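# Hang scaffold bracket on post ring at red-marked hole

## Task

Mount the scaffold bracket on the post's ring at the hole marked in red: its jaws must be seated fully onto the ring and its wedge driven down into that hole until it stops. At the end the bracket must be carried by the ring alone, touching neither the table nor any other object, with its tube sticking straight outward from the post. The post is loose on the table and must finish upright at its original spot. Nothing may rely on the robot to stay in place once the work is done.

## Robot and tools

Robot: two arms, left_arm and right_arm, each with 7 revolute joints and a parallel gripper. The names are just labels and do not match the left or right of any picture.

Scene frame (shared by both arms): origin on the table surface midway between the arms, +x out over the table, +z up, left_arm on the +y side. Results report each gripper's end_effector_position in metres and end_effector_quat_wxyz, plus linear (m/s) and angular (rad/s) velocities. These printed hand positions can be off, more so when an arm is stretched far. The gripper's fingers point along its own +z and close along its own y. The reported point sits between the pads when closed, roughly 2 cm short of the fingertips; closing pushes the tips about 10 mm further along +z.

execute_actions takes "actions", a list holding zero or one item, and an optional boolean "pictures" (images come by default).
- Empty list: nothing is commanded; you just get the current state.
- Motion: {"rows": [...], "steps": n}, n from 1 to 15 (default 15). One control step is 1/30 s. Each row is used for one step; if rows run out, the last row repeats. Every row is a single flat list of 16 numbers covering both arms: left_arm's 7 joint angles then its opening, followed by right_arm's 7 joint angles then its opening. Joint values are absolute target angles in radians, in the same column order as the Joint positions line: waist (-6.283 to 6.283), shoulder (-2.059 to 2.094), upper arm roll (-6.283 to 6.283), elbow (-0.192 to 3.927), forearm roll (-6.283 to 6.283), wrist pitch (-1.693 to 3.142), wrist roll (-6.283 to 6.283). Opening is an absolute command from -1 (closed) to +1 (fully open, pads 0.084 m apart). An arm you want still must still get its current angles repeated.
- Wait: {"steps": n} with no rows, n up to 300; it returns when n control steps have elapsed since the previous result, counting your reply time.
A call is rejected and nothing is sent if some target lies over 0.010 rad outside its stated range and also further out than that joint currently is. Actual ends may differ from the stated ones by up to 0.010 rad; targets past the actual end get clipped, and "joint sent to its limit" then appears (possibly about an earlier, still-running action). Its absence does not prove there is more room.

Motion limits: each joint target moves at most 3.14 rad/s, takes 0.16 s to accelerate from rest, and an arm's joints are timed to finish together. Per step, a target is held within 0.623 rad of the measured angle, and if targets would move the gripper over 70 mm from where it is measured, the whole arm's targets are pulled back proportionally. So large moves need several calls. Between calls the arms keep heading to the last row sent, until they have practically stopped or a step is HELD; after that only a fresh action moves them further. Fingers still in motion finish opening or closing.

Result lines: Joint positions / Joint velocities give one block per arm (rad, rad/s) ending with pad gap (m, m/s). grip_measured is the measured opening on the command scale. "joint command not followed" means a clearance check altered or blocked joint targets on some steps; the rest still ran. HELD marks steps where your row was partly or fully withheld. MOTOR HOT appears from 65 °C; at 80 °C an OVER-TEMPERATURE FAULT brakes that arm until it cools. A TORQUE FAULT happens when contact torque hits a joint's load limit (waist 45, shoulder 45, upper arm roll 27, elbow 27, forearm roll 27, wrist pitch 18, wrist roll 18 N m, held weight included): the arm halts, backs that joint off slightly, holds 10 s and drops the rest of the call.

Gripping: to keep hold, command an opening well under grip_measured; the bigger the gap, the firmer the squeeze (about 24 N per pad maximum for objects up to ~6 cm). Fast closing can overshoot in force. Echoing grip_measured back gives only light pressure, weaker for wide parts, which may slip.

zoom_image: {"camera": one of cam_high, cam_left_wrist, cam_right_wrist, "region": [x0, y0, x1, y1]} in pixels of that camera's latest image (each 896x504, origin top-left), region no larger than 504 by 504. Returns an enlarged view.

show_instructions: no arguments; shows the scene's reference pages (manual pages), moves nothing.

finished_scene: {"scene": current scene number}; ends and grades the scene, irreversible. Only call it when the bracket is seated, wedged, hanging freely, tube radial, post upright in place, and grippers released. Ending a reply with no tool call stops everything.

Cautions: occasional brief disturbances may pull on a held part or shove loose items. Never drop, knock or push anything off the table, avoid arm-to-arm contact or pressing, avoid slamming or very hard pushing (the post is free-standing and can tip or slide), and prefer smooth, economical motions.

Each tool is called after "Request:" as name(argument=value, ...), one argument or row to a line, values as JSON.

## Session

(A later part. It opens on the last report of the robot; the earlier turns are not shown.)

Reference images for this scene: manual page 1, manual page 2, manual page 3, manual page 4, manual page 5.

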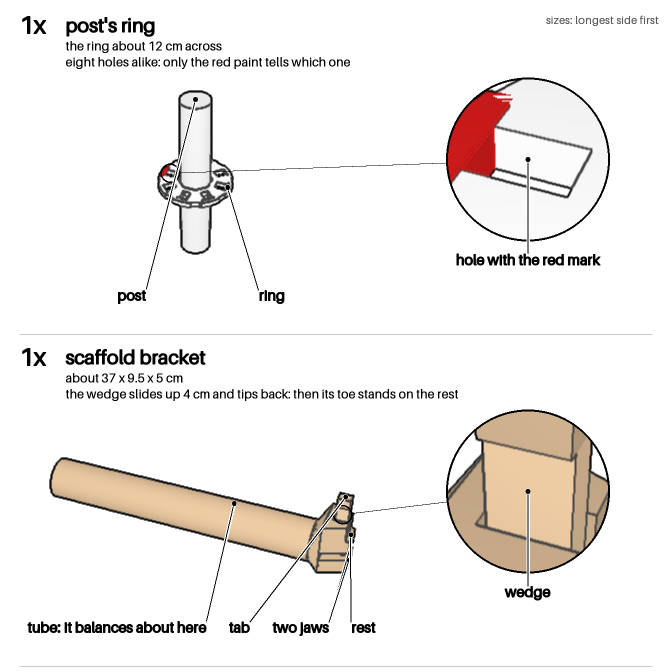

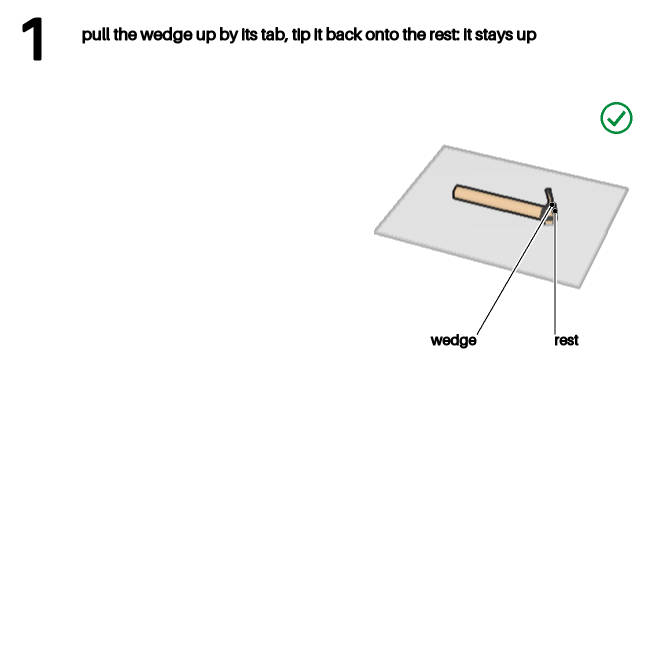

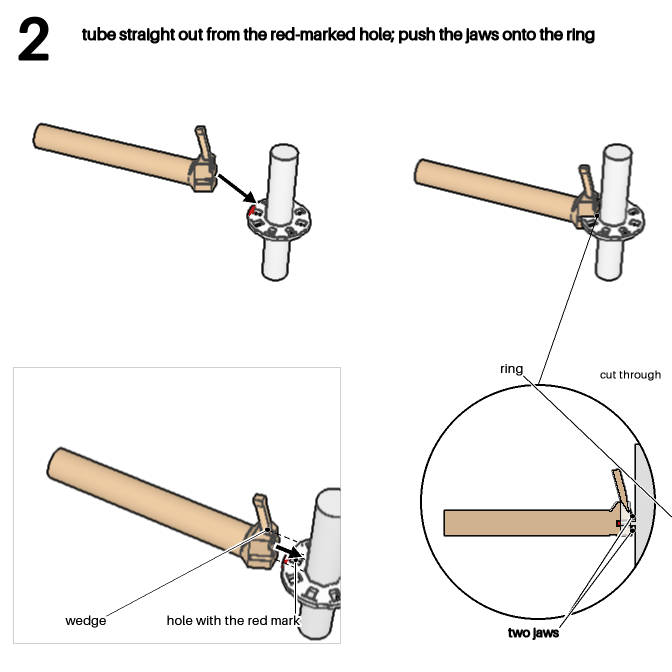

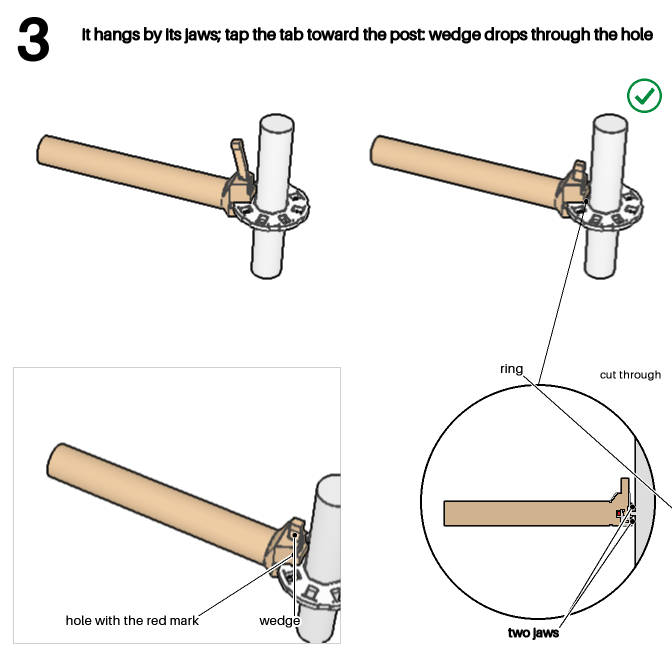

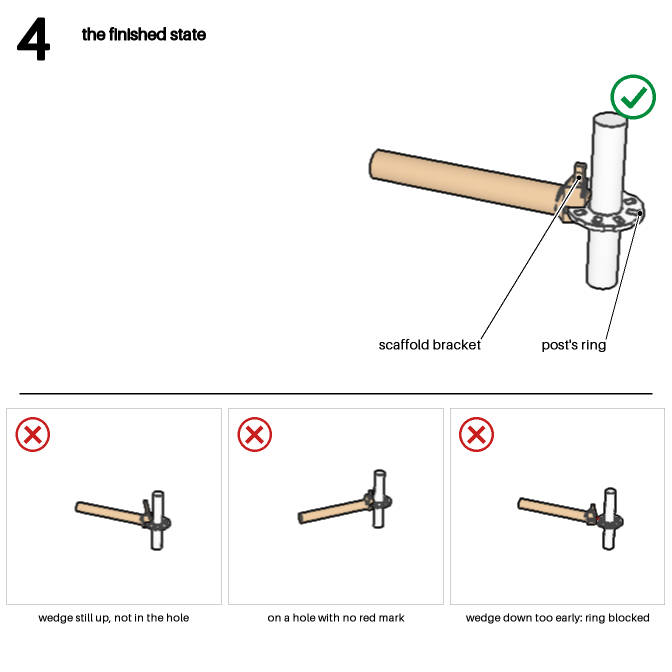

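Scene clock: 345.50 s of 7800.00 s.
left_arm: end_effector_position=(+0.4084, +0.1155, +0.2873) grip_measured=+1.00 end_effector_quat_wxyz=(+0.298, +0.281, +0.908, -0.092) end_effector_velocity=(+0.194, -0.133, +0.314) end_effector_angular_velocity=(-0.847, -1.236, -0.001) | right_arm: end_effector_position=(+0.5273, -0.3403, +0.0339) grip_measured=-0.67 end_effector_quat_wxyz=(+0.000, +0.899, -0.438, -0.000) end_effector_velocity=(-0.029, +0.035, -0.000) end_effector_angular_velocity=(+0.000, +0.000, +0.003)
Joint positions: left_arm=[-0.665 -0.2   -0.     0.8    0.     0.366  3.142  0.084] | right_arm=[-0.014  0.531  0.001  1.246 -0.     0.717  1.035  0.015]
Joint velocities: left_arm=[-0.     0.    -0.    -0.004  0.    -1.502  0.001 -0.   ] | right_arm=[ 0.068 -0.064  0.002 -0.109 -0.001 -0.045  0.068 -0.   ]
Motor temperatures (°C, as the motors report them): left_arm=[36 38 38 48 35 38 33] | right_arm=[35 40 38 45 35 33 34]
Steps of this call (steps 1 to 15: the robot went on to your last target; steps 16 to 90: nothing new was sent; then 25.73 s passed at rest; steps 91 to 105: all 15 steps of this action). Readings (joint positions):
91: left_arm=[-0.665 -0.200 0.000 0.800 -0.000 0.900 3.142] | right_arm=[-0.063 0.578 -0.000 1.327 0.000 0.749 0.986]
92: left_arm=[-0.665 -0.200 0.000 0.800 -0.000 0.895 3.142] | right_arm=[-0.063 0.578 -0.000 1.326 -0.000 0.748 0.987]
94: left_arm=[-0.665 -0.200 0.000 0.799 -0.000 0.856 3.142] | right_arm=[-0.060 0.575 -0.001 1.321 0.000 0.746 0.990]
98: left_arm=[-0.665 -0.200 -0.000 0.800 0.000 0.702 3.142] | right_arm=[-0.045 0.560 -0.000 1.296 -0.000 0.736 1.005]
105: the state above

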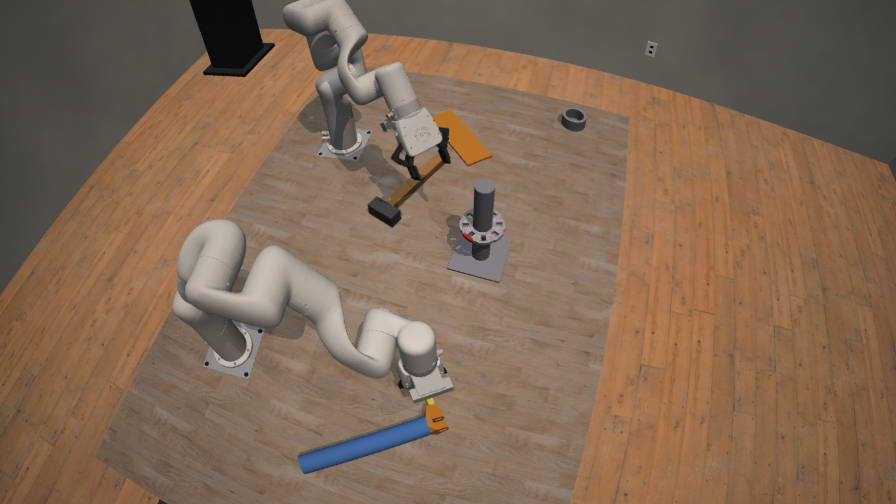

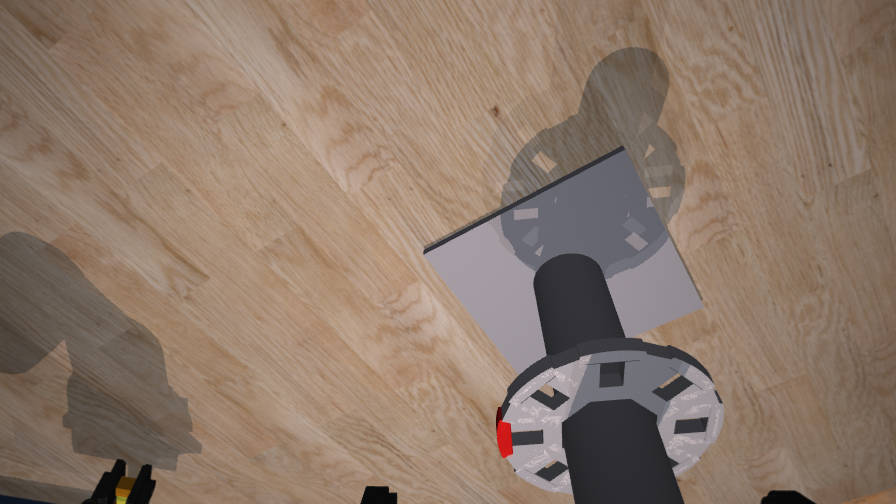

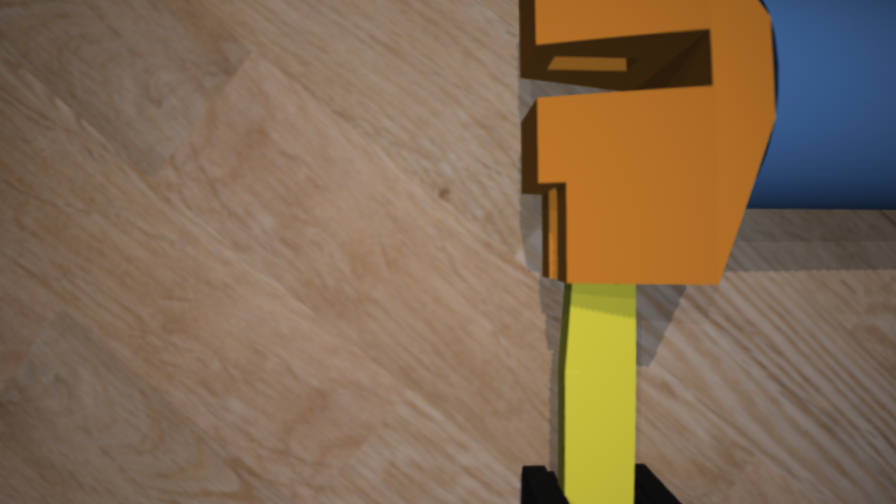

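Request:
execute_actions(
  actions=[
    {"rows": [[-0.665, 0.17, 0, 0.59, 0, -1.07, 3.1416, 1, -0.0091, 0.5245, 0, 1.2385, 0, 0.7139, 1.0403, -0.95], [-0.665, 0.17, 0, 0.59, 0, -1.07, 3.1416, 1, -0.0101, 0.5217, 0, 1.2407, 0, 0.719, 1.0393, -0.95], [-0.665, 0.17, 0, 0.59, 0, -1.07, 3.1416, 1, -0.0119, 0.5171, 0, 1.2445, 0, 0.7273, 1.0375, -0.95], [-0.665, 0.17, 0, 0.59, 0, -1.07, 3.1416, 1, -0.0142, 0.511, 0, 1.2494, 0, 0.7384, 1.0352, -0.95], [-0.665, 0.17, 0, 0.59, 0, -1.07, 3.1416, 1, -0.0171, 0.5036, 0, 1.2554, 0, 0.7518, 1.0324, -0.95], [-0.665, 0.17, 0, 0.59, 0, -1.07, 3.1416, 1, -0.0202, 0.4952, 0, 1.2622, 0, 0.7669, 1.0292, -0.95], [-0.665, 0.17, 0, 0.59, 0, -1.07, 3.1416, 1, -0.0236, 0.4863, 0, 1.2694, 0, 0.7831, 1.0258, -0.95], [-0.665, 0.17, 0, 0.59, 0, -1.07, 3.1416, 1, -0.0283, 0.4799, 0, 1.2797, 0, 0.7998, 1.0211, -0.95], [-0.665, 0.17, 0, 0.59, 0, -1.07, 3.1416, 1, -0.034, 0.4764, 0, 1.2924, 0, 0.8161, 1.0154, -0.95], [-0.665, 0.17, 0, 0.59, 0, -1.07, 3.1416, 1, -0.0393, 0.4731, 0, 1.3044, 0, 0.8313, 1.0101, -0.95], [-0.665, 0.17, 0, 0.59, 0, -1.07, 3.1416, 1, -0.044, 0.4701, 0, 1.3149, 0, 0.8448, 1.0054, -0.95], [-0.665, 0.17, 0, 0.59, 0, -1.07, 3.1416, 1, -0.0479, 0.4677, 0, 1.3237, 0, 0.856, 1.0015, -0.95], [-0.665, 0.17, 0, 0.59, 0, -1.07, 3.1416, 1, -0.0508, 0.4659, 0, 1.3302, 0, 0.8643, 0.9986, -0.95], [-0.665, 0.17, 0, 0.59, 0, -1.07, 3.1416, 1, -0.0526, 0.4648, 0, 1.3342, 0, 0.8694, 0.9968, -0.95], [-0.665, 0.17, 0, 0.59, 0, -1.07, 3.1416, 1, -0.0532, 0.4644, 0, 1.3356, 0, 0.8712, 0.9962, -0.95]], "steps": 15},
  ],
  pictures=false,
)

Request:
execute_actions(
  actions=[
    {"steps": 15},
  ],
)

Scene clock: 427.53 s of 7800.00 s.
left_arm: end_effector_position=(+0.4427, +0.0920, +0.3468) grip_measured=+1.00 end_effector_quat_wxyz=(+0.652, +0.216, +0.698, -0.202) end_effector_velocity=(-0.061, +0.042, -0.376) end_effector_angular_velocity=(+0.159, +0.230, +0.000) | right_arm: end_effector_position=(+0.5405, -0.3581, +0.0844) grip_measured=-0.67 end_effector_quat_wxyz=(+0.000, +0.898, -0.439, +0.001) end_effector_velocity=(+0.046, -0.054, +0.112) end_effector_angular_velocity=(+0.001, -0.032, -0.008)
Joint positions: left_arm=[-0.665  0.119  0.     0.619 -0.    -1.002  3.142  0.084] | right_arm=[-0.046  0.47  -0.002  1.317 -0.     0.846  1.005  0.015]
Joint velocities: left_arm=[-0.     0.666  0.001 -0.398 -0.    -0.785  0.001  0.   ] | right_arm=[-0.1   -0.08  -0.003  0.229 -0.001  0.277 -0.094 -0.   ]
Motor temperatures (°C, as the motors report them): left_arm=[36 38 38 48 35 38 33] | right_arm=[35 40 38 46 35 33 34]
Steps of this call (steps 1 to 45: the robot went on to your last target; steps 46 to 110: nothing new was sent; then 77.87 s passed at rest; steps 111 to 125: all 15 steps of this action). Readings (joint positions):
111: left_arm=[-0.665 -0.200 -0.000 0.800 -0.000 -0.600 3.142] | right_arm=[-0.009 0.525 0.000 1.238 -0.000 0.712 1.041]
112: left_arm=[-0.665 -0.197 -0.000 0.799 0.000 -0.605 3.142] | right_arm=[-0.009 0.525 0.000 1.238 0.000 0.713 1.041]
114: left_arm=[-0.665 -0.169 -0.000 0.786 0.000 -0.649 3.142] | right_arm=[-0.010 0.523 0.000 1.239 0.000 0.718 1.039]
118: left_arm=[-0.665 -0.063 0.000 0.721 -0.000 -0.773 3.142] | right_arm=[-0.016 0.506 0.001 1.254 0.000 0.752 1.032]
125: the state above

Scene clock: 428.03 s of 7800.00 s.
left_arm: end_effector_position=(+0.4373, +0.0957, +0.3219) grip_measured=+1.00 end_effector_quat_wxyz=(+0.648, +0.217, +0.702, -0.201) end_effector_velocity=(-0.000, +0.001, -0.005) end_effector_angular_velocity=(+0.005, +0.006, +0.001) | right_arm: end_effector_position=(+0.5429, -0.3608, +0.0924) grip_measured=-0.67 end_effector_quat_wxyz=(+0.000, +0.899, -0.438, -0.000) end_effector_velocity=(+0.001, -0.001, +0.001) end_effector_angular_velocity=(-0.000, -0.002, -0.001)
Joint positions: left_arm=[-0.665  0.169 -0.     0.591  0.    -1.07   3.142  0.084] | right_arm=[-0.053  0.465  0.     1.335  0.     0.871  0.996  0.015]
Joint velocities: left_arm=[ 0.001  0.006  0.    -0.005  0.001 -0.003 -0.    -0.   ] | right_arm=[-0.001 -0.001 -0.001  0.002  0.     0.001 -0.002 -0.   ]
Motor temperatures (°C, as the motors report them): left_arm=[36 38 38 48 35 38 33] | right_arm=[35 40 38 46 35 33 34]
Steps of this call (steps 1 to 15: the robot went on to your last target). Readings (joint positions):
1: left_arm=[-0.665 0.137 0.000 0.607 -0.000 -1.023 3.142] | right_arm=[-0.049 0.468 -0.002 1.324 -0.000 0.854 1.002]
2: left_arm=[-0.665 0.150 0.000 0.599 -0.000 -1.038 3.142] | right_arm=[-0.050 0.466 -0.002 1.328 -0.000 0.859 1.000]
4: left_arm=[-0.665 0.161 0.000 0.595 -0.000 -1.055 3.142] | right_arm=[-0.052 0.465 -0.001 1.332 0.000 0.866 0.998]
8: left_arm=[-0.665 0.166 -0.000 0.593 0.000 -1.067 3.142] | right_arm=[-0.052 0.465 0.000 1.334 0.000 0.870 0.997]
15: the state above

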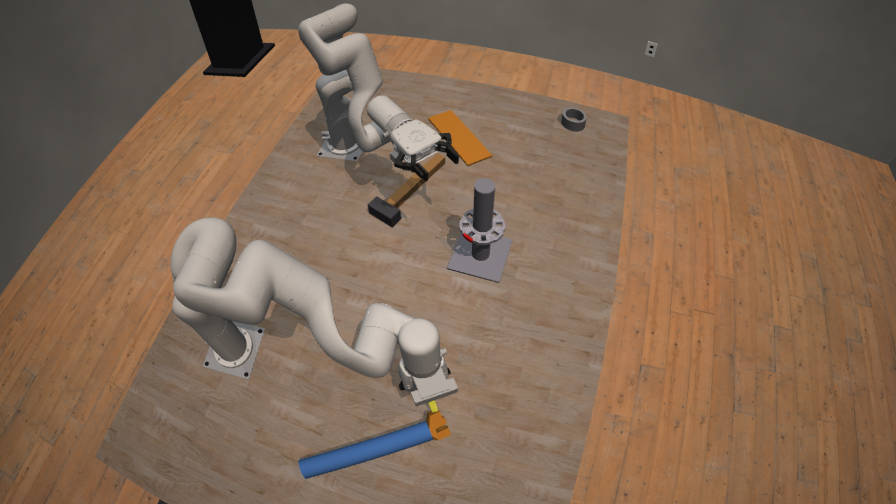

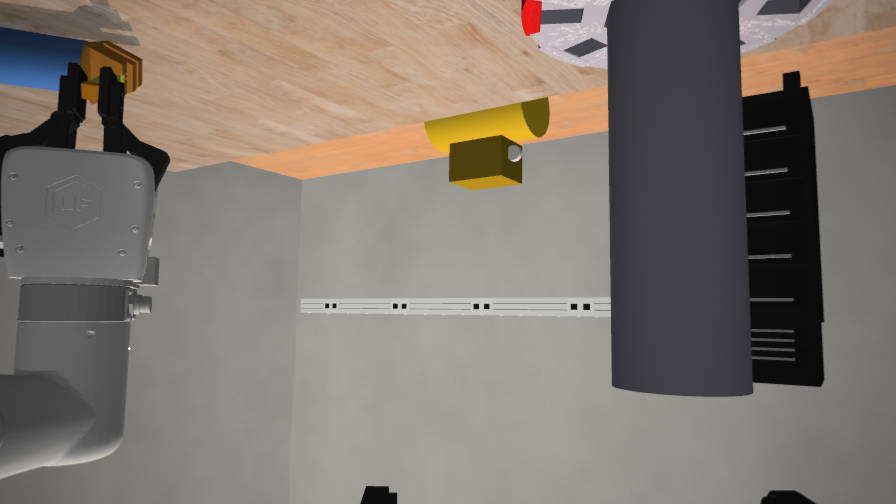

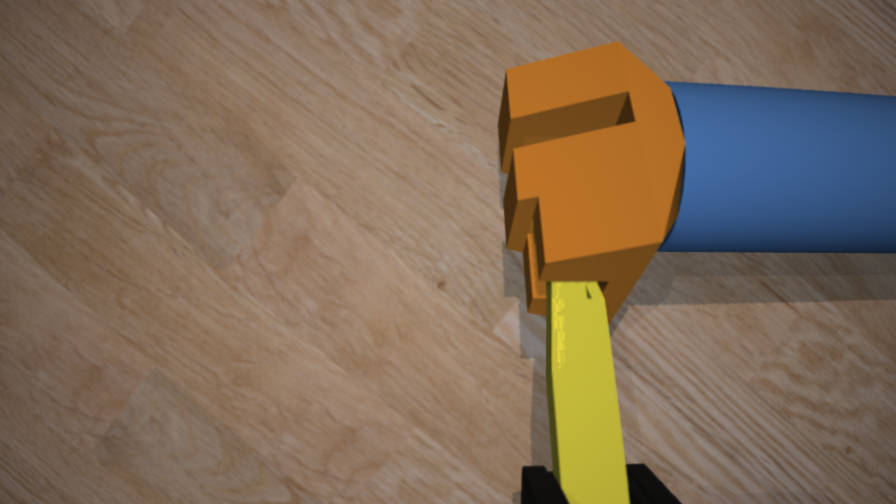

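Request:
execute_actions(
  actions=[
    {"rows": [[-1.0, 0.5352, 0, 0.3852, 0, -1.5462, 3.1416, 1, -0.054, 0.4647, 0, 1.3375, 0, 0.8729, 0.9954, -0.95], [-1.0, 0.5352, 0, 0.3852, 0, -1.5462, 3.1416, 1, -0.0563, 0.4654, 0, 1.3431, 0, 0.8777, 0.9931, -0.95], [-1.0, 0.5352, 0, 0.3852, 0, -1.5462, 3.1416, 1, -0.0601, 0.4666, 0, 1.3522, 0, 0.8855, 0.9893, -0.95], [-1.0, 0.5352, 0, 0.3852, 0, -1.5462, 3.1416, 1, -0.0651, 0.4683, 0, 1.3643, 0, 0.896, 0.9843, -0.95], [-1.0, 0.5352, 0, 0.3852, 0, -1.5462, 3.1416, 1, -0.0712, 0.4703, 0, 1.379, 0, 0.9087, 0.9782, -0.95], [-1.0, 0.5352, 0, 0.3852, 0, -1.5462, 3.1416, 1, -0.0781, 0.4725, 0, 1.3955, 0, 0.923, 0.9713, -0.95], [-1.0, 0.5352, 0, 0.3852, 0, -1.5462, 3.1416, 1, -0.0854, 0.4749, 0, 1.4132, 0, 0.9383, 0.964, -0.95], [-1.0, 0.5352, 0, 0.3852, 0, -1.5462, 3.1416, 1, -0.0935, 0.4802, 0, 1.4333, 0, 0.9532, 0.9559, -0.95], [-1.0, 0.5352, 0, 0.3852, 0, -1.5462, 3.1416, 1, -0.1017, 0.4881, 0, 1.4548, 0, 0.9667, 0.9477, -0.95], [-1.0, 0.5352, 0, 0.3852, 0, -1.5462, 3.1416, 1, -0.1095, 0.4956, 0, 1.4749, 0, 0.9793, 0.94, -0.95], [-1.0, 0.5352, 0, 0.3852, 0, -1.5462, 3.1416, 1, -0.1164, 0.5021, 0, 1.4926, 0, 0.9905, 0.9331, -0.95], [-1.0, 0.5352, 0, 0.3852, 0, -1.5462, 3.1416, 1, -0.122, 0.5076, 0, 1.5073, 0, 0.9998, 0.9274, -0.95], [-1.0, 0.5352, 0, 0.3852, 0, -1.5462, 3.1416, 1, -0.1263, 0.5117, 0, 1.5184, 0, 1.0067, 0.9232, -0.95], [-1.0, 0.5352, 0, 0.3852, 0, -1.5462, 3.1416, 1, -0.1289, 0.5141, 0, 1.5251, 0, 1.0109, 0.9206, -0.95], [-1.0, 0.5352, 0, 0.3852, 0, -1.5462, 3.1416, 1, -0.1298, 0.515, 0, 1.5274, 0, 1.0124, 0.9197, -0.95]], "steps": 15},
  ],
  pictures=false,
)

Request:
execute_actions(
  actions=[
    {"steps": 20},
  ],
)

Scene clock: 452.13 s of 7800.00 s.
left_arm: end_effector_position=(+0.2985, +0.0338, +0.2002) grip_measured=+1.00 end_effector_quat_wxyz=(+0.591, +0.317, +0.690, -0.271) end_effector_velocity=(-0.379, -0.060, -0.249) end_effector_angular_velocity=(+0.139, +0.120, -0.645) | right_arm: end_effector_position=(+0.5723, -0.3976, +0.1251) grip_measured=-0.67 end_effector_quat_wxyz=(-0.001, +0.898, -0.439, +0.002) end_effector_velocity=(+0.067, -0.091, +0.058) end_effector_angular_velocity=(-0.000, -0.011, -0.009)
Joint positions: left_arm=[-0.923  0.452 -0.     0.432  0.    -1.437  3.142  0.084] | right_arm=[-0.118  0.502 -0.001  1.495  0.     0.989  0.933  0.015]
Joint velocities: left_arm=[-0.647  0.704  0.001 -0.395 -0.    -0.915 -0.     0.   ] | right_arm=[-0.153  0.137 -0.003  0.387  0.002  0.239 -0.148 -0.   ]
Motor temperatures (°C, as the motors report them): left_arm=[36 38 38 47 35 38 33] | right_arm=[35 40 38 47 35 33 34]
Steps of this call (steps 1 to 15: the robot went on to your last target; steps 16 to 90: nothing new was sent; then 20.60 s passed at rest; steps 91 to 105: all 15 steps of this action). Readings (joint positions):
91: left_arm=[-0.665 0.170 0.000 0.590 -0.000 -1.070 3.142] | right_arm=[-0.053 0.464 -0.000 1.336 -0.000 0.871 0.996]
92: left_arm=[-0.668 0.173 0.001 0.589 -0.000 -1.075 3.142] | right_arm=[-0.053 0.465 0.000 1.336 0.000 0.872 0.996]
94: left_arm=[-0.694 0.200 0.004 0.576 -0.001 -1.117 3.142] | right_arm=[-0.055 0.466 0.001 1.341 0.000 0.877 0.994]
98: left_arm=[-0.777 0.292 -0.001 0.522 0.000 -1.229 3.142] | right_arm=[-0.070 0.471 0.001 1.378 0.000 0.909 0.978]
105: the state above

Scene clock: 452.80 s of 7800.00 s.
left_arm: end_effector_position=(+0.2537, +0.0301, +0.1734) grip_measured=+1.00 end_effector_quat_wxyz=(+0.574, +0.345, +0.684, -0.290) end_effector_velocity=(-0.001, -0.000, -0.001) end_effector_angular_velocity=(+0.002, +0.001, -0.003) | right_arm: end_effector_position=(+0.5767, -0.4036, +0.1289) grip_measured=-0.66 end_effector_quat_wxyz=(-0.000, +0.899, -0.438, -0.000) end_effector_velocity=(+0.000, -0.000, +0.000) end_effector_angular_velocity=(-0.001, -0.001, +0.003)
Joint positions: left_arm=[-1.     0.535  0.     0.385 -0.    -1.546  3.142  0.084] | right_arm=[-0.13   0.515  0.     1.527  0.     1.012  0.92   0.015]
Joint velocities: left_arm=[-0.002  0.002 -0.001 -0.001 -0.    -0.001  0.001 -0.   ] | right_arm=[ 0.     0.    -0.     0.001 -0.001 -0.    -0.002 -0.   ]
Motor temperatures (°C, as the motors report them): left_arm=[36 38 38 47 35 38 33] | right_arm=[35 40 38 47 35 33 34]
Steps of this call (steps 1 to 20: the robot went on to your last target). Readings (joint positions):
1: left_arm=[-0.945 0.475 -0.001 0.419 0.000 -1.466 3.142] | right_arm=[-0.122 0.506 -0.002 1.506 0.000 0.996 0.929]
2: left_arm=[-0.963 0.495 -0.001 0.407 0.000 -1.491 3.142] | right_arm=[-0.125 0.509 -0.001 1.514 0.000 1.001 0.926]
4: left_arm=[-0.985 0.519 -0.002 0.393 0.000 -1.521 3.142] | right_arm=[-0.128 0.512 -0.001 1.521 0.000 1.007 0.923]
8: left_arm=[-0.996 0.531 0.001 0.388 -0.000 -1.541 3.142] | right_arm=[-0.129 0.514 0.000 1.525 -0.000 1.011 0.920]
20: the state above

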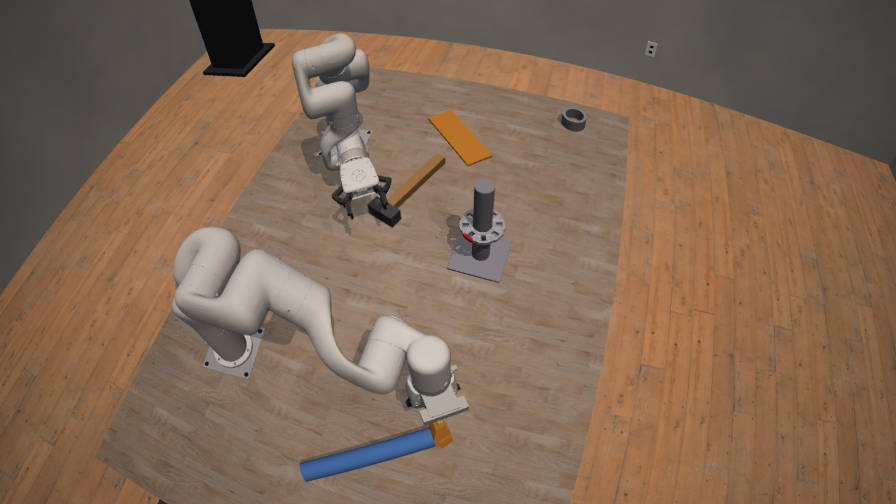

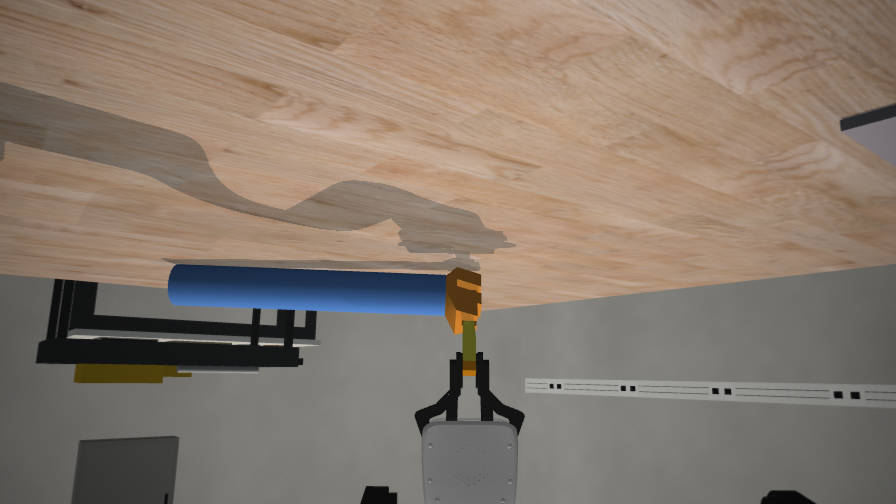

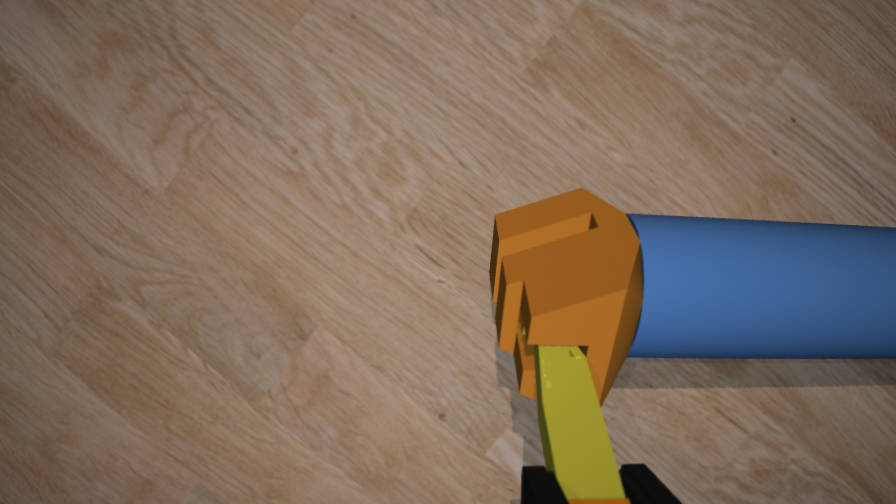

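Request:
execute_actions(
  actions=[
    {"rows": [[-1.0, 0.5352, 0, 0.3852, 0, -1.5462, 3.1416, 1, -0.1307, 0.5164, 0, 1.53, 0, 1.0136, 0.9188, -0.95], [-1.0, 0.5352, 0, 0.3852, 0, -1.5462, 3.1416, 1, -0.1334, 0.5205, 0, 1.5378, 0, 1.0173, 0.9161, -0.95], [-1.0, 0.5352, 0, 0.3852, 0, -1.5462, 3.1416, 1, -0.1378, 0.5272, 0, 1.5504, 0, 1.0232, 0.9117, -0.95], [-1.0, 0.5352, 0, 0.3852, 0, -1.5462, 3.1416, 1, -0.1436, 0.5361, 0, 1.5673, 0, 1.0312, 0.9058, -0.95], [-1.0, 0.5352, 0, 0.3852, 0, -1.5462, 3.1416, 1, -0.1507, 0.5469, 0, 1.5876, 0, 1.0408, 0.8988, -0.95], [-1.0, 0.5352, 0, 0.3852, 0, -1.5462, 3.1416, 1, -0.1587, 0.559, 0, 1.6106, 0, 1.0516, 0.8907, -0.95], [-1.0, 0.5352, 0, 0.3852, 0, -1.5462, 3.1416, 1, -0.1672, 0.572, 0, 1.6352, 0, 1.0631, 0.8822, -0.95], [-1.0, 0.5352, 0, 0.3852, 0, -1.5462, 3.1416, 1, -0.1758, 0.5875, 0, 1.6615, 0, 1.0739, 0.8737, -0.95], [-1.0, 0.5352, 0, 0.3852, 0, -1.5462, 3.1416, 1, -0.1838, 0.6047, 0, 1.688, 0, 1.0833, 0.8656, -0.95], [-1.0, 0.5352, 0, 0.3852, 0, -1.5462, 3.1416, 1, -0.1914, 0.6208, 0, 1.7129, 0, 1.0921, 0.8581, -0.95], [-1.0, 0.5352, 0, 0.3852, 0, -1.5462, 3.1416, 1, -0.1981, 0.635, 0, 1.7348, 0, 1.0999, 0.8514, -0.95], [-1.0, 0.5352, 0, 0.3852, 0, -1.5462, 3.1416, 1, -0.2036, 0.6467, 0, 1.7531, 0, 1.1063, 0.8458, -0.95], [-1.0, 0.5352, 0, 0.3852, 0, -1.5462, 3.1416, 1, -0.2078, 0.6556, 0, 1.7667, 0, 1.1111, 0.8417, -0.95], [-1.0, 0.5352, 0, 0.3852, 0, -1.5462, 3.1416, 1, -0.2103, 0.6609, 0, 1.775, 0, 1.1141, 0.8392, -0.95], [-1.0, 0.5352, 0, 0.3852, 0, -1.5462, 3.1416, 1, -0.2112, 0.6628, 0, 1.7779, 0, 1.1151, 0.8383, -0.95]], "steps": 15},
  ],
  pictures=false,
)

Request:
execute_actions(
  actions=[
    {"steps": 15},
  ],
)

Scene clock: 476.73 s of 7800.00 s.
left_arm: end_effector_position=(+0.2535, +0.0300, +0.1732) grip_measured=+1.00 end_effector_quat_wxyz=(+0.574, +0.346, +0.684, -0.290) end_effector_velocity=(-0.000, +0.000, -0.000) end_effector_angular_velocity=(+0.001, +0.000, +0.000) | right_arm: end_effector_position=(+0.6113, -0.4474, +0.1342) grip_measured=-0.67 end_effector_quat_wxyz=(-0.000, +0.898, -0.439, +0.001) end_effector_velocity=(+0.073, -0.097, -0.015) end_effector_angular_velocity=(+0.007, +0.009, +0.001)
Joint positions: left_arm=[-1.     0.535  0.     0.385 -0.    -1.546  3.142  0.084] | right_arm=[-0.198  0.635 -0.001  1.735  0.     1.098  0.852  0.015]
Joint velocities: left_arm=[-0.001  0.     0.001 -0.001 -0.    -0.    -0.    -0.   ] | right_arm=[-0.153  0.325  0.006  0.491  0.004  0.175 -0.151  0.   ]
Motor temperatures (°C, as the motors report them): left_arm=[36 38 38 45 35 38 33] | right_arm=[35 40 38 47 35 33 34]
Steps of this call (steps 1 to 15: the robot went on to your last target; steps 16 to 90: nothing new was sent; then 20.43 s passed at rest; steps 91 to 105: all 15 steps of this action). Readings (joint positions):
91: left_arm=[-1.000 0.535 -0.000 0.385 -0.000 -1.546 3.142] | right_arm=[-0.130 0.515 0.000 1.527 0.000 1.012 0.920]
92: left_arm=[-1.000 0.535 -0.000 0.385 0.000 -1.546 3.142] | right_arm=[-0.130 0.515 0.000 1.528 -0.000 1.013 0.919]
94: left_arm=[-1.000 0.535 0.000 0.385 0.000 -1.546 3.142] | right_arm=[-0.132 0.519 0.000 1.535 -0.000 1.017 0.917]
98: left_arm=[-1.000 0.535 0.000 0.385 -0.000 -1.546 3.142] | right_arm=[-0.149 0.546 0.000 1.584 -0.000 1.040 0.900]
105: the state above

Scene clock: 477.23 s of 7800.00 s.
left_arm: end_effector_position=(+0.2535, +0.0300, +0.1732) grip_measured=+1.00 end_effector_quat_wxyz=(+0.574, +0.346, +0.684, -0.290) end_effector_velocity=(+0.000, +0.000, +0.000) end_effector_angular_velocity=(+0.000, -0.001, +0.000) | right_arm: end_effector_position=(+0.6171, -0.4548, +0.1331) grip_measured=-0.67 end_effector_quat_wxyz=(-0.000, +0.899, -0.438, -0.000) end_effector_velocity=(+0.000, +0.000, -0.001) end_effector_angular_velocity=(+0.002, +0.001, +0.001)
Joint positions: left_arm=[-1.     0.535  0.     0.385  0.    -1.546  3.142  0.084] | right_arm=[-0.211  0.662  0.     1.778  0.     1.115  0.838  0.015]
Joint velocities: left_arm=[ 0.001  0.    -0.     0.     0.    -0.     0.001 -0.   ] | right_arm=[-0.     0.003  0.     0.002  0.001  0.    -0.002 -0.   ]
Motor temperatures (°C, as the motors report them): left_arm=[36 38 38 45 35 38 33] | right_arm=[35 40 38 47 35 33 34]
Steps of this call (steps 1 to 15: the robot went on to your last target). Readings (joint positions):
1: left_arm=[-1.000 0.535 0.000 0.385 -0.000 -1.546 3.142] | right_arm=[-0.203 0.644 -0.001 1.749 0.000 1.102 0.848]
2: left_arm=[-1.000 0.535 0.000 0.385 0.000 -1.546 3.142] | right_arm=[-0.206 0.651 -0.001 1.759 0.000 1.106 0.845]
4: left_arm=[-1.000 0.535 0.000 0.385 -0.000 -1.546 3.142] | right_arm=[-0.209 0.657 0.000 1.769 0.000 1.111 0.841]
8: left_arm=[-1.000 0.535 0.000 0.385 -0.000 -1.546 3.142] | right_arm=[-0.210 0.661 0.001 1.775 0.000 1.114 0.839]
15: the state above

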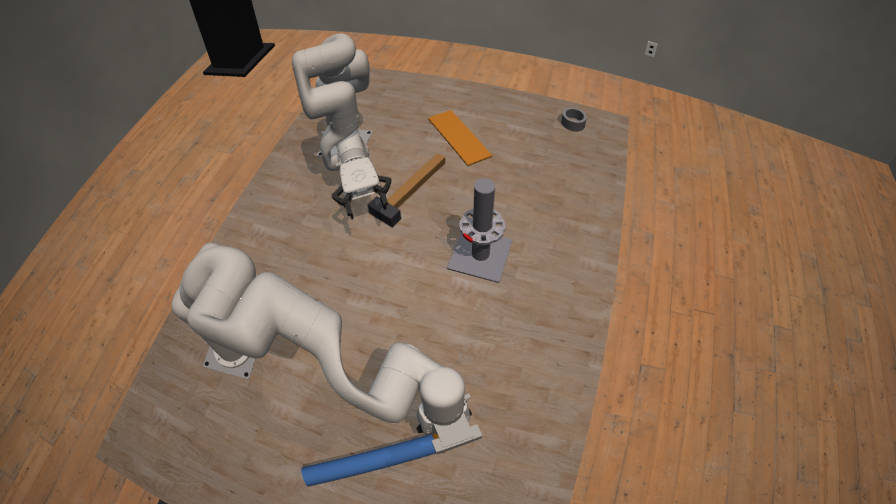

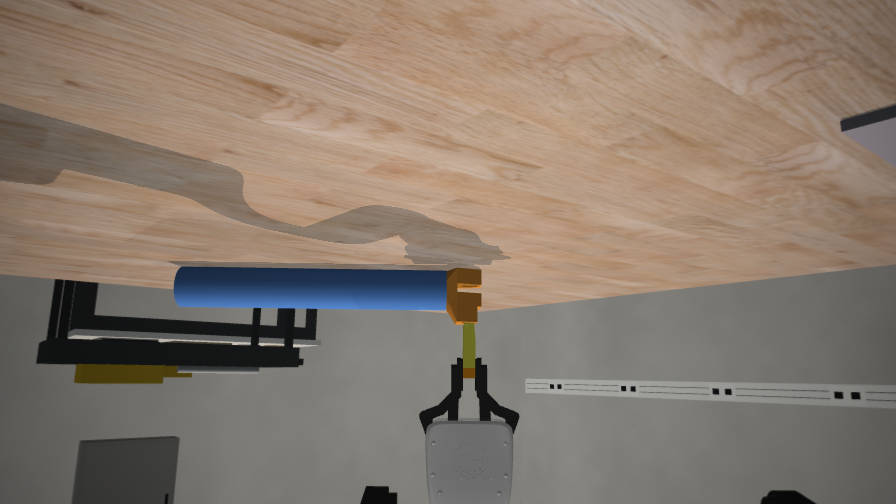

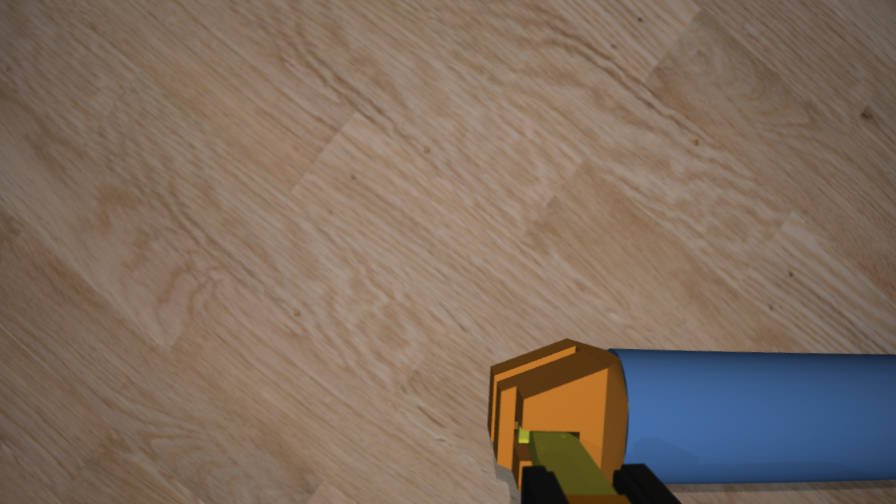

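Request:
zoom_image(
  camera="cam_left_wrist",
  region=[380, 240, 560, 420],
)

Region (380, 240, 560, 420) of cam_left_wrist's 896x504 image, scaled by 2.800, with more detail than that image has.

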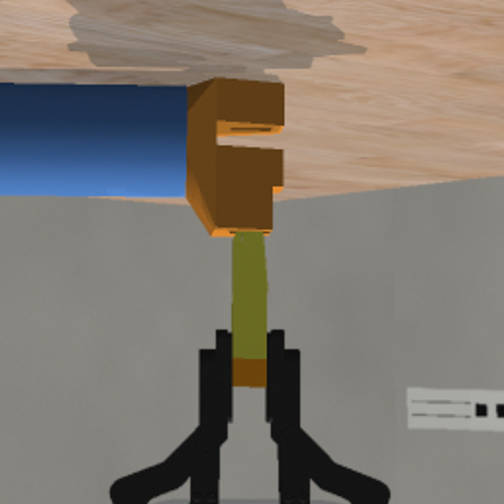

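Request:
execute_actions(
  actions=[
    {"rows": [[-1.0, 0.5352, 0, 0.3852, 0, -1.5462, 3.1416, 1, -0.2112, 0.6619, 0, 1.7793, 0, 1.1175, 0.845, -0.95], [-1.0, 0.5352, 0, 0.3852, 0, -1.5462, 3.1416, 1, -0.2112, 0.6609, 0, 1.7807, 0, 1.1198, 0.85, -0.95], [-1.0, 0.5352, 0, 0.3852, 0, -1.5462, 3.1416, 1, -0.2112, 0.6609, 0, 1.7807, 0, 1.1198, 0.855, -0.95], [-1.0, 0.5352, 0, 0.3852, 0, -1.5462, 3.1416, 1, -0.2113, 0.6582, 0, 1.7756, 0, 1.1146, 0.8552, -0.95], [-1.0, 0.5352, 0, 0.3852, 0, -1.5462, 3.1416, 1, -0.2116, 0.6537, 0, 1.767, 0, 1.106, 0.8555, -0.95], [-1.0, 0.5352, 0, 0.3852, 0, -1.5462, 3.1416, 1, -0.2119, 0.6483, 0, 1.7567, 0, 1.0956, 0.8559, -0.95], [-1.0, 0.5352, 0, 0.3852, 0, -1.5462, 3.1416, 1, -0.2122, 0.642, 0, 1.7448, 0, 1.0835, 0.8564, -0.95], [-1.0, 0.5352, 0, 0.3852, 0, -1.5462, 3.1416, 1, -0.2126, 0.6347, 0, 1.7311, 0, 1.0697, 0.8569, -0.95], [-1.0, 0.5352, 0, 0.3852, 0, -1.5462, 3.1416, 1, -0.213, 0.6266, 0, 1.7157, 0, 1.0541, 0.8575, -0.95], [-1.0, 0.5352, 0, 0.3852, 0, -1.5462, 3.1416, 1, -0.2135, 0.6185, 0, 1.7003, 0, 1.0385, 0.8581, -0.95], [-1.0, 0.5352, 0, 0.3852, 0, -1.5462, 3.1416, 1, -0.2139, 0.6095, 0, 1.6832, 0, 1.0212, 0.8588, -0.95], [-1.0, 0.5352, 0, 0.3852, 0, -1.5462, 3.1416, 1, -0.2144, 0.6005, 0, 1.6661, 0, 1.004, 0.8595, -0.95], [-1.0, 0.5352, 0, 0.3852, 0, -1.5462, 3.1416, 1, -0.2149, 0.5905, 0, 1.6472, 0, 0.9849, 0.8602, -0.95], [-1.0, 0.5352, 0, 0.3852, 0, -1.5462, 3.1416, 1, -0.2155, 0.5806, 0, 1.6284, 0, 0.9659, 0.861, -0.95], [-1.0, 0.5352, 0, 0.3852, 0, -1.5462, 3.1416, 1, -0.216, 0.5707, 0, 1.6096, 0, 0.9469, 0.8617, -0.95]], "steps": 15},
  ],
  pictures=false,
)

Request:
execute_actions(
  actions=[
    {"rows": [[-1.0, 0.5352, 0, 0.3852, 0, -1.5462, 3.1416, 1, -0.2166, 0.5615, 0, 1.591, 0, 0.926, 0.8619, -0.95], [-1.0, 0.5352, 0, 0.3852, 0, -1.5462, 3.1416, 1, -0.2172, 0.5524, 0, 1.5724, 0, 0.905, 0.8621, -0.95], [-1.0, 0.5352, 0, 0.3852, 0, -1.5462, 3.1416, 1, -0.2178, 0.5432, 0, 1.5538, 0, 0.8841, 0.8623, -0.95], [-1.0, 0.5352, 0, 0.3852, 0, -1.5462, 3.1416, 1, -0.2184, 0.534, 0, 1.5352, 0, 0.8631, 0.8625, -0.95], [-1.0, 0.5352, 0, 0.3852, 0, -1.5462, 3.1416, 1, -0.219, 0.5248, 0, 1.5166, 0, 0.8422, 0.8626, -0.95], [-1.0, 0.5352, 0, 0.3852, 0, -1.5462, 3.1416, 1, -0.2196, 0.5157, 0, 1.498, 0, 0.8212, 0.8628, -0.95], [-1.0, 0.5352, 0, 0.3852, 0, -1.5462, 3.1416, 1, -0.2202, 0.5065, 0, 1.4794, 0, 0.8003, 0.863, -0.95], [-1.0, 0.5352, 0, 0.3852, 0, -1.5462, 3.1416, 1, -0.2208, 0.4973, 0, 1.4608, 0, 0.7793, 0.8632, -0.95], [-1.0, 0.5352, 0, 0.3852, 0, -1.5462, 3.1416, 1, -0.2215, 0.4889, 0, 1.442, 0, 0.7558, 0.864, -0.95], [-1.0, 0.5352, 0, 0.3852, 0, -1.5462, 3.1416, 1, -0.2222, 0.4805, 0, 1.4232, 0, 0.7323, 0.8648, -0.95], [-1.0, 0.5352, 0, 0.3852, 0, -1.5462, 3.1416, 1, -0.2229, 0.4721, 0, 1.4044, 0, 0.7088, 0.8656, -0.95], [-1.0, 0.5352, 0, 0.3852, 0, -1.5462, 3.1416, 1, -0.2236, 0.4637, 0, 1.3856, 0, 0.6853, 0.8665, -0.95], [-1.0, 0.5352, 0, 0.3852, 0, -1.5462, 3.1416, 1, -0.2243, 0.4554, 0, 1.3669, 0, 0.6619, 0.8673, -0.95], [-1.0, 0.5352, 0, 0.3852, 0, -1.5462, 3.1416, 1, -0.225, 0.447, 0, 1.3481, 0, 0.6384, 0.8681, -0.95], [-1.0, 0.5352, 0, 0.3852, 0, -1.5462, 3.1416, 1, -0.2257, 0.4386, 0, 1.3293, 0, 0.6149, 0.8689, -0.95]], "steps": 15},
  ],
  pictures=false,
)

Request:
execute_actions(
  actions=[
    {"rows": [[-1.0, 0.5352, 0, 0.3852, 0, -1.5462, 3.1416, 1, -0.2263, 0.4334, 0, 1.3155, 0, 0.5955, 0.8701, -0.95], [-1.0, 0.5352, 0, 0.3852, 0, -1.5462, 3.1416, 1, -0.2269, 0.4281, 0, 1.3016, 0, 0.576, 0.8713, -0.95], [-1.0, 0.5352, 0, 0.3852, 0, -1.5462, 3.1416, 1, -0.2274, 0.4229, 0, 1.2878, 0, 0.5566, 0.8725, -0.95], [-1.0, 0.5352, 0, 0.3852, 0, -1.5462, 3.1416, 1, -0.228, 0.4181, 0, 1.2751, 0, 0.5388, 0.8736, -0.95], [-1.0, 0.5352, 0, 0.3852, 0, -1.5462, 3.1416, 1, -0.2285, 0.4133, 0, 1.2624, 0, 0.5209, 0.8747, -0.95], [-1.0, 0.5352, 0, 0.3852, 0, -1.5462, 3.1416, 1, -0.229, 0.4089, 0, 1.2508, 0, 0.5047, 0.8757, -0.95], [-1.0, 0.5352, 0, 0.3852, 0, -1.5462, 3.1416, 1, -0.2294, 0.405, 0, 1.2404, 0, 0.4902, 0.8766, -0.95], [-1.0, 0.5352, 0, 0.3852, 0, -1.5462, 3.1416, 1, -0.2298, 0.4015, 0, 1.2312, 0, 0.4772, 0.8774, -0.95], [-1.0, 0.5352, 0, 0.3852, 0, -1.5462, 3.1416, 1, -0.2301, 0.3984, 0, 1.2231, 0, 0.4659, 0.8781, -0.95], [-1.0, 0.5352, 0, 0.3852, 0, -1.5462, 3.1416, 1, -0.2304, 0.3962, 0, 1.2174, 0, 0.4578, 0.8786, -0.95], [-1.0, 0.5352, 0, 0.3852, 0, -1.5462, 3.1416, 1, -0.2305, 0.3949, 0, 1.2139, 0, 0.4529, 0.8789, -0.95]], "steps": 15},
  ],
)

Request:
zoom_image(
  camera="cam_left_wrist",
  region=[380, 240, 560, 420],
)

Scene clock: 597.73 s of 7800.00 s.
left_arm: end_effector_position=(+0.2535, +0.0300, +0.1732) grip_measured=+1.00 end_effector_quat_wxyz=(+0.574, +0.346, +0.684, -0.290) end_effector_velocity=(-0.000, -0.001, +0.000) end_effector_angular_velocity=(-0.002, -0.000, -0.001) | right_arm: end_effector_position=(+0.6150, -0.4569, +0.1345) grip_measured=-0.67 end_effector_quat_wxyz=(-0.011, +0.893, -0.449, +0.026) end_effector_velocity=(-0.012, -0.007, +0.002) end_effector_angular_velocity=(-0.017, -0.274, -0.036)
Joint positions: left_arm=[-1.     0.535  0.     0.385  0.    -1.546  3.142  0.084] | right_arm=[-0.214  0.604  0.     1.673  0.     1.011  0.859  0.015]
Joint velocities: left_arm=[-0.001 -0.    -0.     0.001  0.    -0.    -0.001 -0.   ] | right_arm=[-0.014 -0.267  0.    -0.501  0.002 -0.508  0.022 -0.   ]
Motor temperatures (°C, as the motors report them): left_arm=[36 38 38 44 35 39 33] | right_arm=[35 41 38 47 35 33 34]
Steps of this call (steps 1 to 15: the robot went on to your last target; steps 16 to 90: nothing new was sent; then 117.00 s passed at rest; steps 91 to 105: all 15 steps of this action). Readings (joint positions):
91: left_arm=[-1.000 0.535 -0.000 0.385 -0.000 -1.546 3.142] | right_arm=[-0.211 0.663 -0.000 1.778 -0.000 1.115 0.838]
92: left_arm=[-1.000 0.535 -0.000 0.385 0.000 -1.546 3.142] | right_arm=[-0.211 0.663 -0.000 1.778 0.000 1.116 0.840]
94: left_arm=[-1.000 0.535 -0.000 0.385 0.000 -1.546 3.142] | right_arm=[-0.211 0.662 0.000 1.779 -0.000 1.118 0.846]
98: left_arm=[-1.000 0.535 0.000 0.385 -0.000 -1.546 3.142] | right_arm=[-0.212 0.652 0.000 1.764 -0.000 1.103 0.854]
105: the state above

Scene clock: 598.23 s of 7800.00 s.
left_arm: end_effector_position=(+0.2535, +0.0300, +0.1732) grip_measured=+1.00 end_effector_quat_wxyz=(+0.574, +0.346, +0.684, -0.290) end_effector_velocity=(-0.000, +0.000, -0.000) end_effector_angular_velocity=(+0.001, +0.001, +0.000) | right_arm: end_effector_position=(+0.6081, -0.4624, +0.1333) grip_measured=-0.67 end_effector_quat_wxyz=(-0.043, +0.884, -0.453, +0.104) end_effector_velocity=(-0.018, -0.014, -0.006) end_effector_angular_velocity=(-0.028, -0.378, -0.047)
Joint positions: left_arm=[-1.     0.535  0.     0.385 -0.    -1.546  3.142  0.084] | right_arm=[-0.223  0.471 -0.     1.399 -0.     0.702  0.866  0.015]
Joint velocities: left_arm=[ 0.     0.    -0.    -0.001 -0.     0.    -0.     0.   ] | right_arm=[-0.022 -0.247 -0.003 -0.559 -0.002 -0.692  0.024  0.   ]
Motor temperatures (°C, as the motors report them): left_arm=[36 38 38 44 35 39 33] | right_arm=[35 41 38 47 35 33 34]
Steps of this call (steps 1 to 15: all 15 steps of this action). Readings (joint positions):
1: left_arm=[-1.000 0.535 -0.000 0.385 -0.000 -1.546 3.142] | right_arm=[-0.215 0.595 0.000 1.655 0.000 0.994 0.860]
2: left_arm=[-1.000 0.535 0.000 0.385 -0.000 -1.546 3.142] | right_arm=[-0.215 0.586 0.000 1.638 0.000 0.976 0.860]
4: left_arm=[-1.000 0.535 0.000 0.385 -0.000 -1.546 3.142] | right_arm=[-0.216 0.567 0.000 1.602 0.000 0.938 0.861]
8: left_arm=[-1.000 0.535 0.000 0.385 0.000 -1.546 3.142] | right_arm=[-0.218 0.531 0.000 1.529 0.000 0.856 0.862]
15: the state above

Scene clock: 598.73 s of 7800.00 s.
left_arm: end_effector_position=(+0.2535, +0.0300, +0.1732) grip_measured=+1.00 end_effector_quat_wxyz=(+0.574, +0.346, +0.684, -0.290) end_effector_velocity=(-0.000, +0.000, -0.001) end_effector_angular_velocity=(+0.001, +0.002, -0.000) | right_arm: end_effector_position=(+0.6017, -0.4666, +0.1314) grip_measured=-0.67 end_effector_quat_wxyz=(-0.069, +0.871, -0.457, +0.165) end_effector_velocity=(-0.001, -0.002, +0.002) end_effector_angular_velocity=(-0.005, -0.055, -0.008)
Joint positions: left_arm=[-1.     0.535  0.     0.385  0.    -1.546  3.142  0.084] | right_arm=[-0.23   0.398 -0.     1.219 -0.     0.462  0.878  0.015]
Joint velocities: left_arm=[ 0.     0.    -0.    -0.002  0.001  0.    -0.     0.   ] | right_arm=[-0.003 -0.024 -0.001 -0.061 -0.002 -0.091  0.005  0.   ]
Motor temperatures (°C, as the motors report them): left_arm=[36 38 38 44 35 39 33] | right_arm=[35 41 38 47 35 33 34]
Steps of this call (steps 1 to 15: all 15 steps of this action). Readings (joint positions):
1: left_arm=[-1.000 0.535 0.000 0.385 -0.000 -1.546 3.142] | right_arm=[-0.224 0.463 -0.000 1.381 -0.000 0.679 0.867]
2: left_arm=[-1.000 0.535 -0.000 0.385 0.000 -1.546 3.142] | right_arm=[-0.225 0.455 -0.000 1.362 -0.000 0.656 0.868]
4: left_arm=[-1.000 0.535 -0.000 0.385 0.000 -1.546 3.142] | right_arm=[-0.226 0.441 -0.001 1.329 -0.000 0.613 0.870]
8: left_arm=[-1.000 0.535 -0.000 0.385 -0.000 -1.546 3.142] | right_arm=[-0.228 0.418 -0.000 1.272 -0.000 0.536 0.874]
15: the state above

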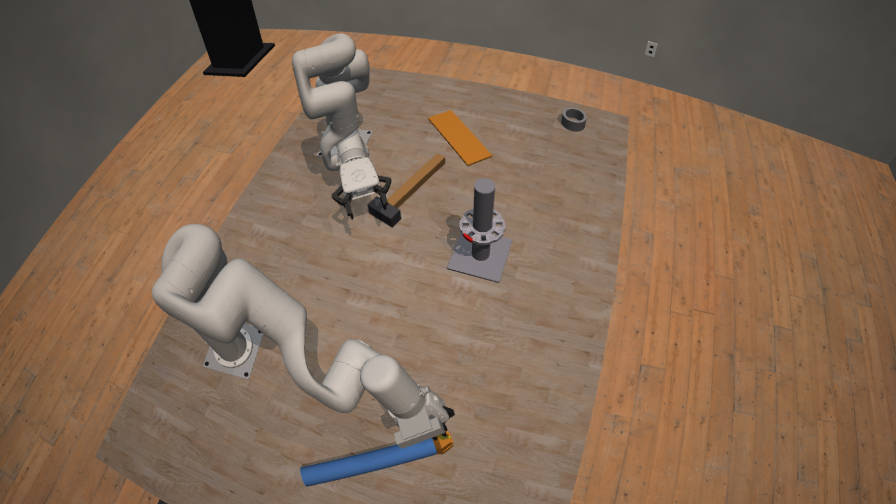

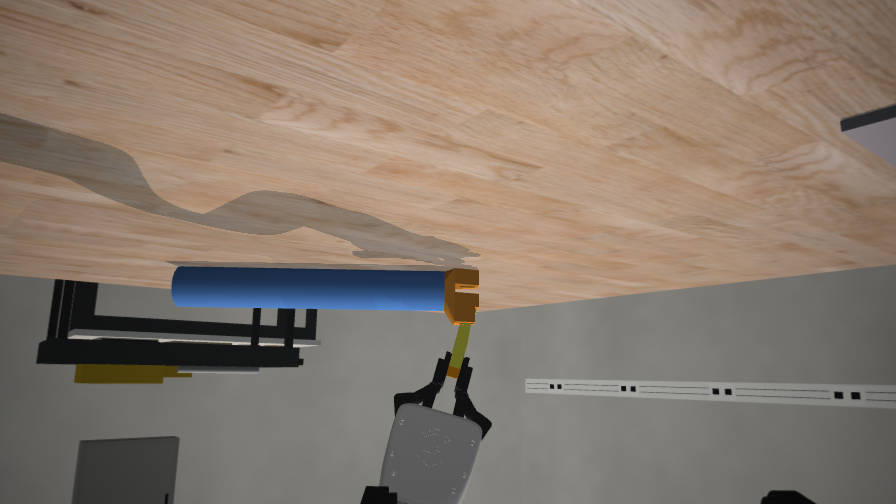

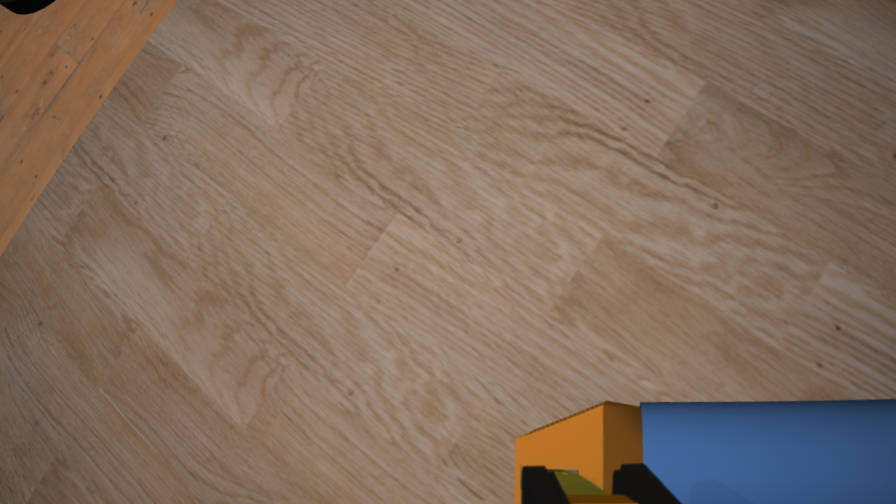

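Region (380, 240, 560, 420) of cam_left_wrist's 896x504 image, scaled by 2.800, with more detail than that image has.

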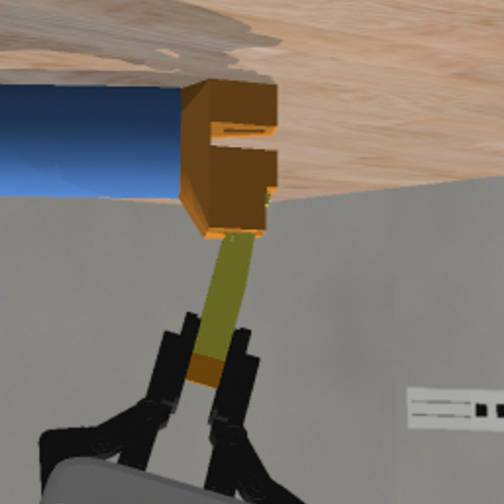

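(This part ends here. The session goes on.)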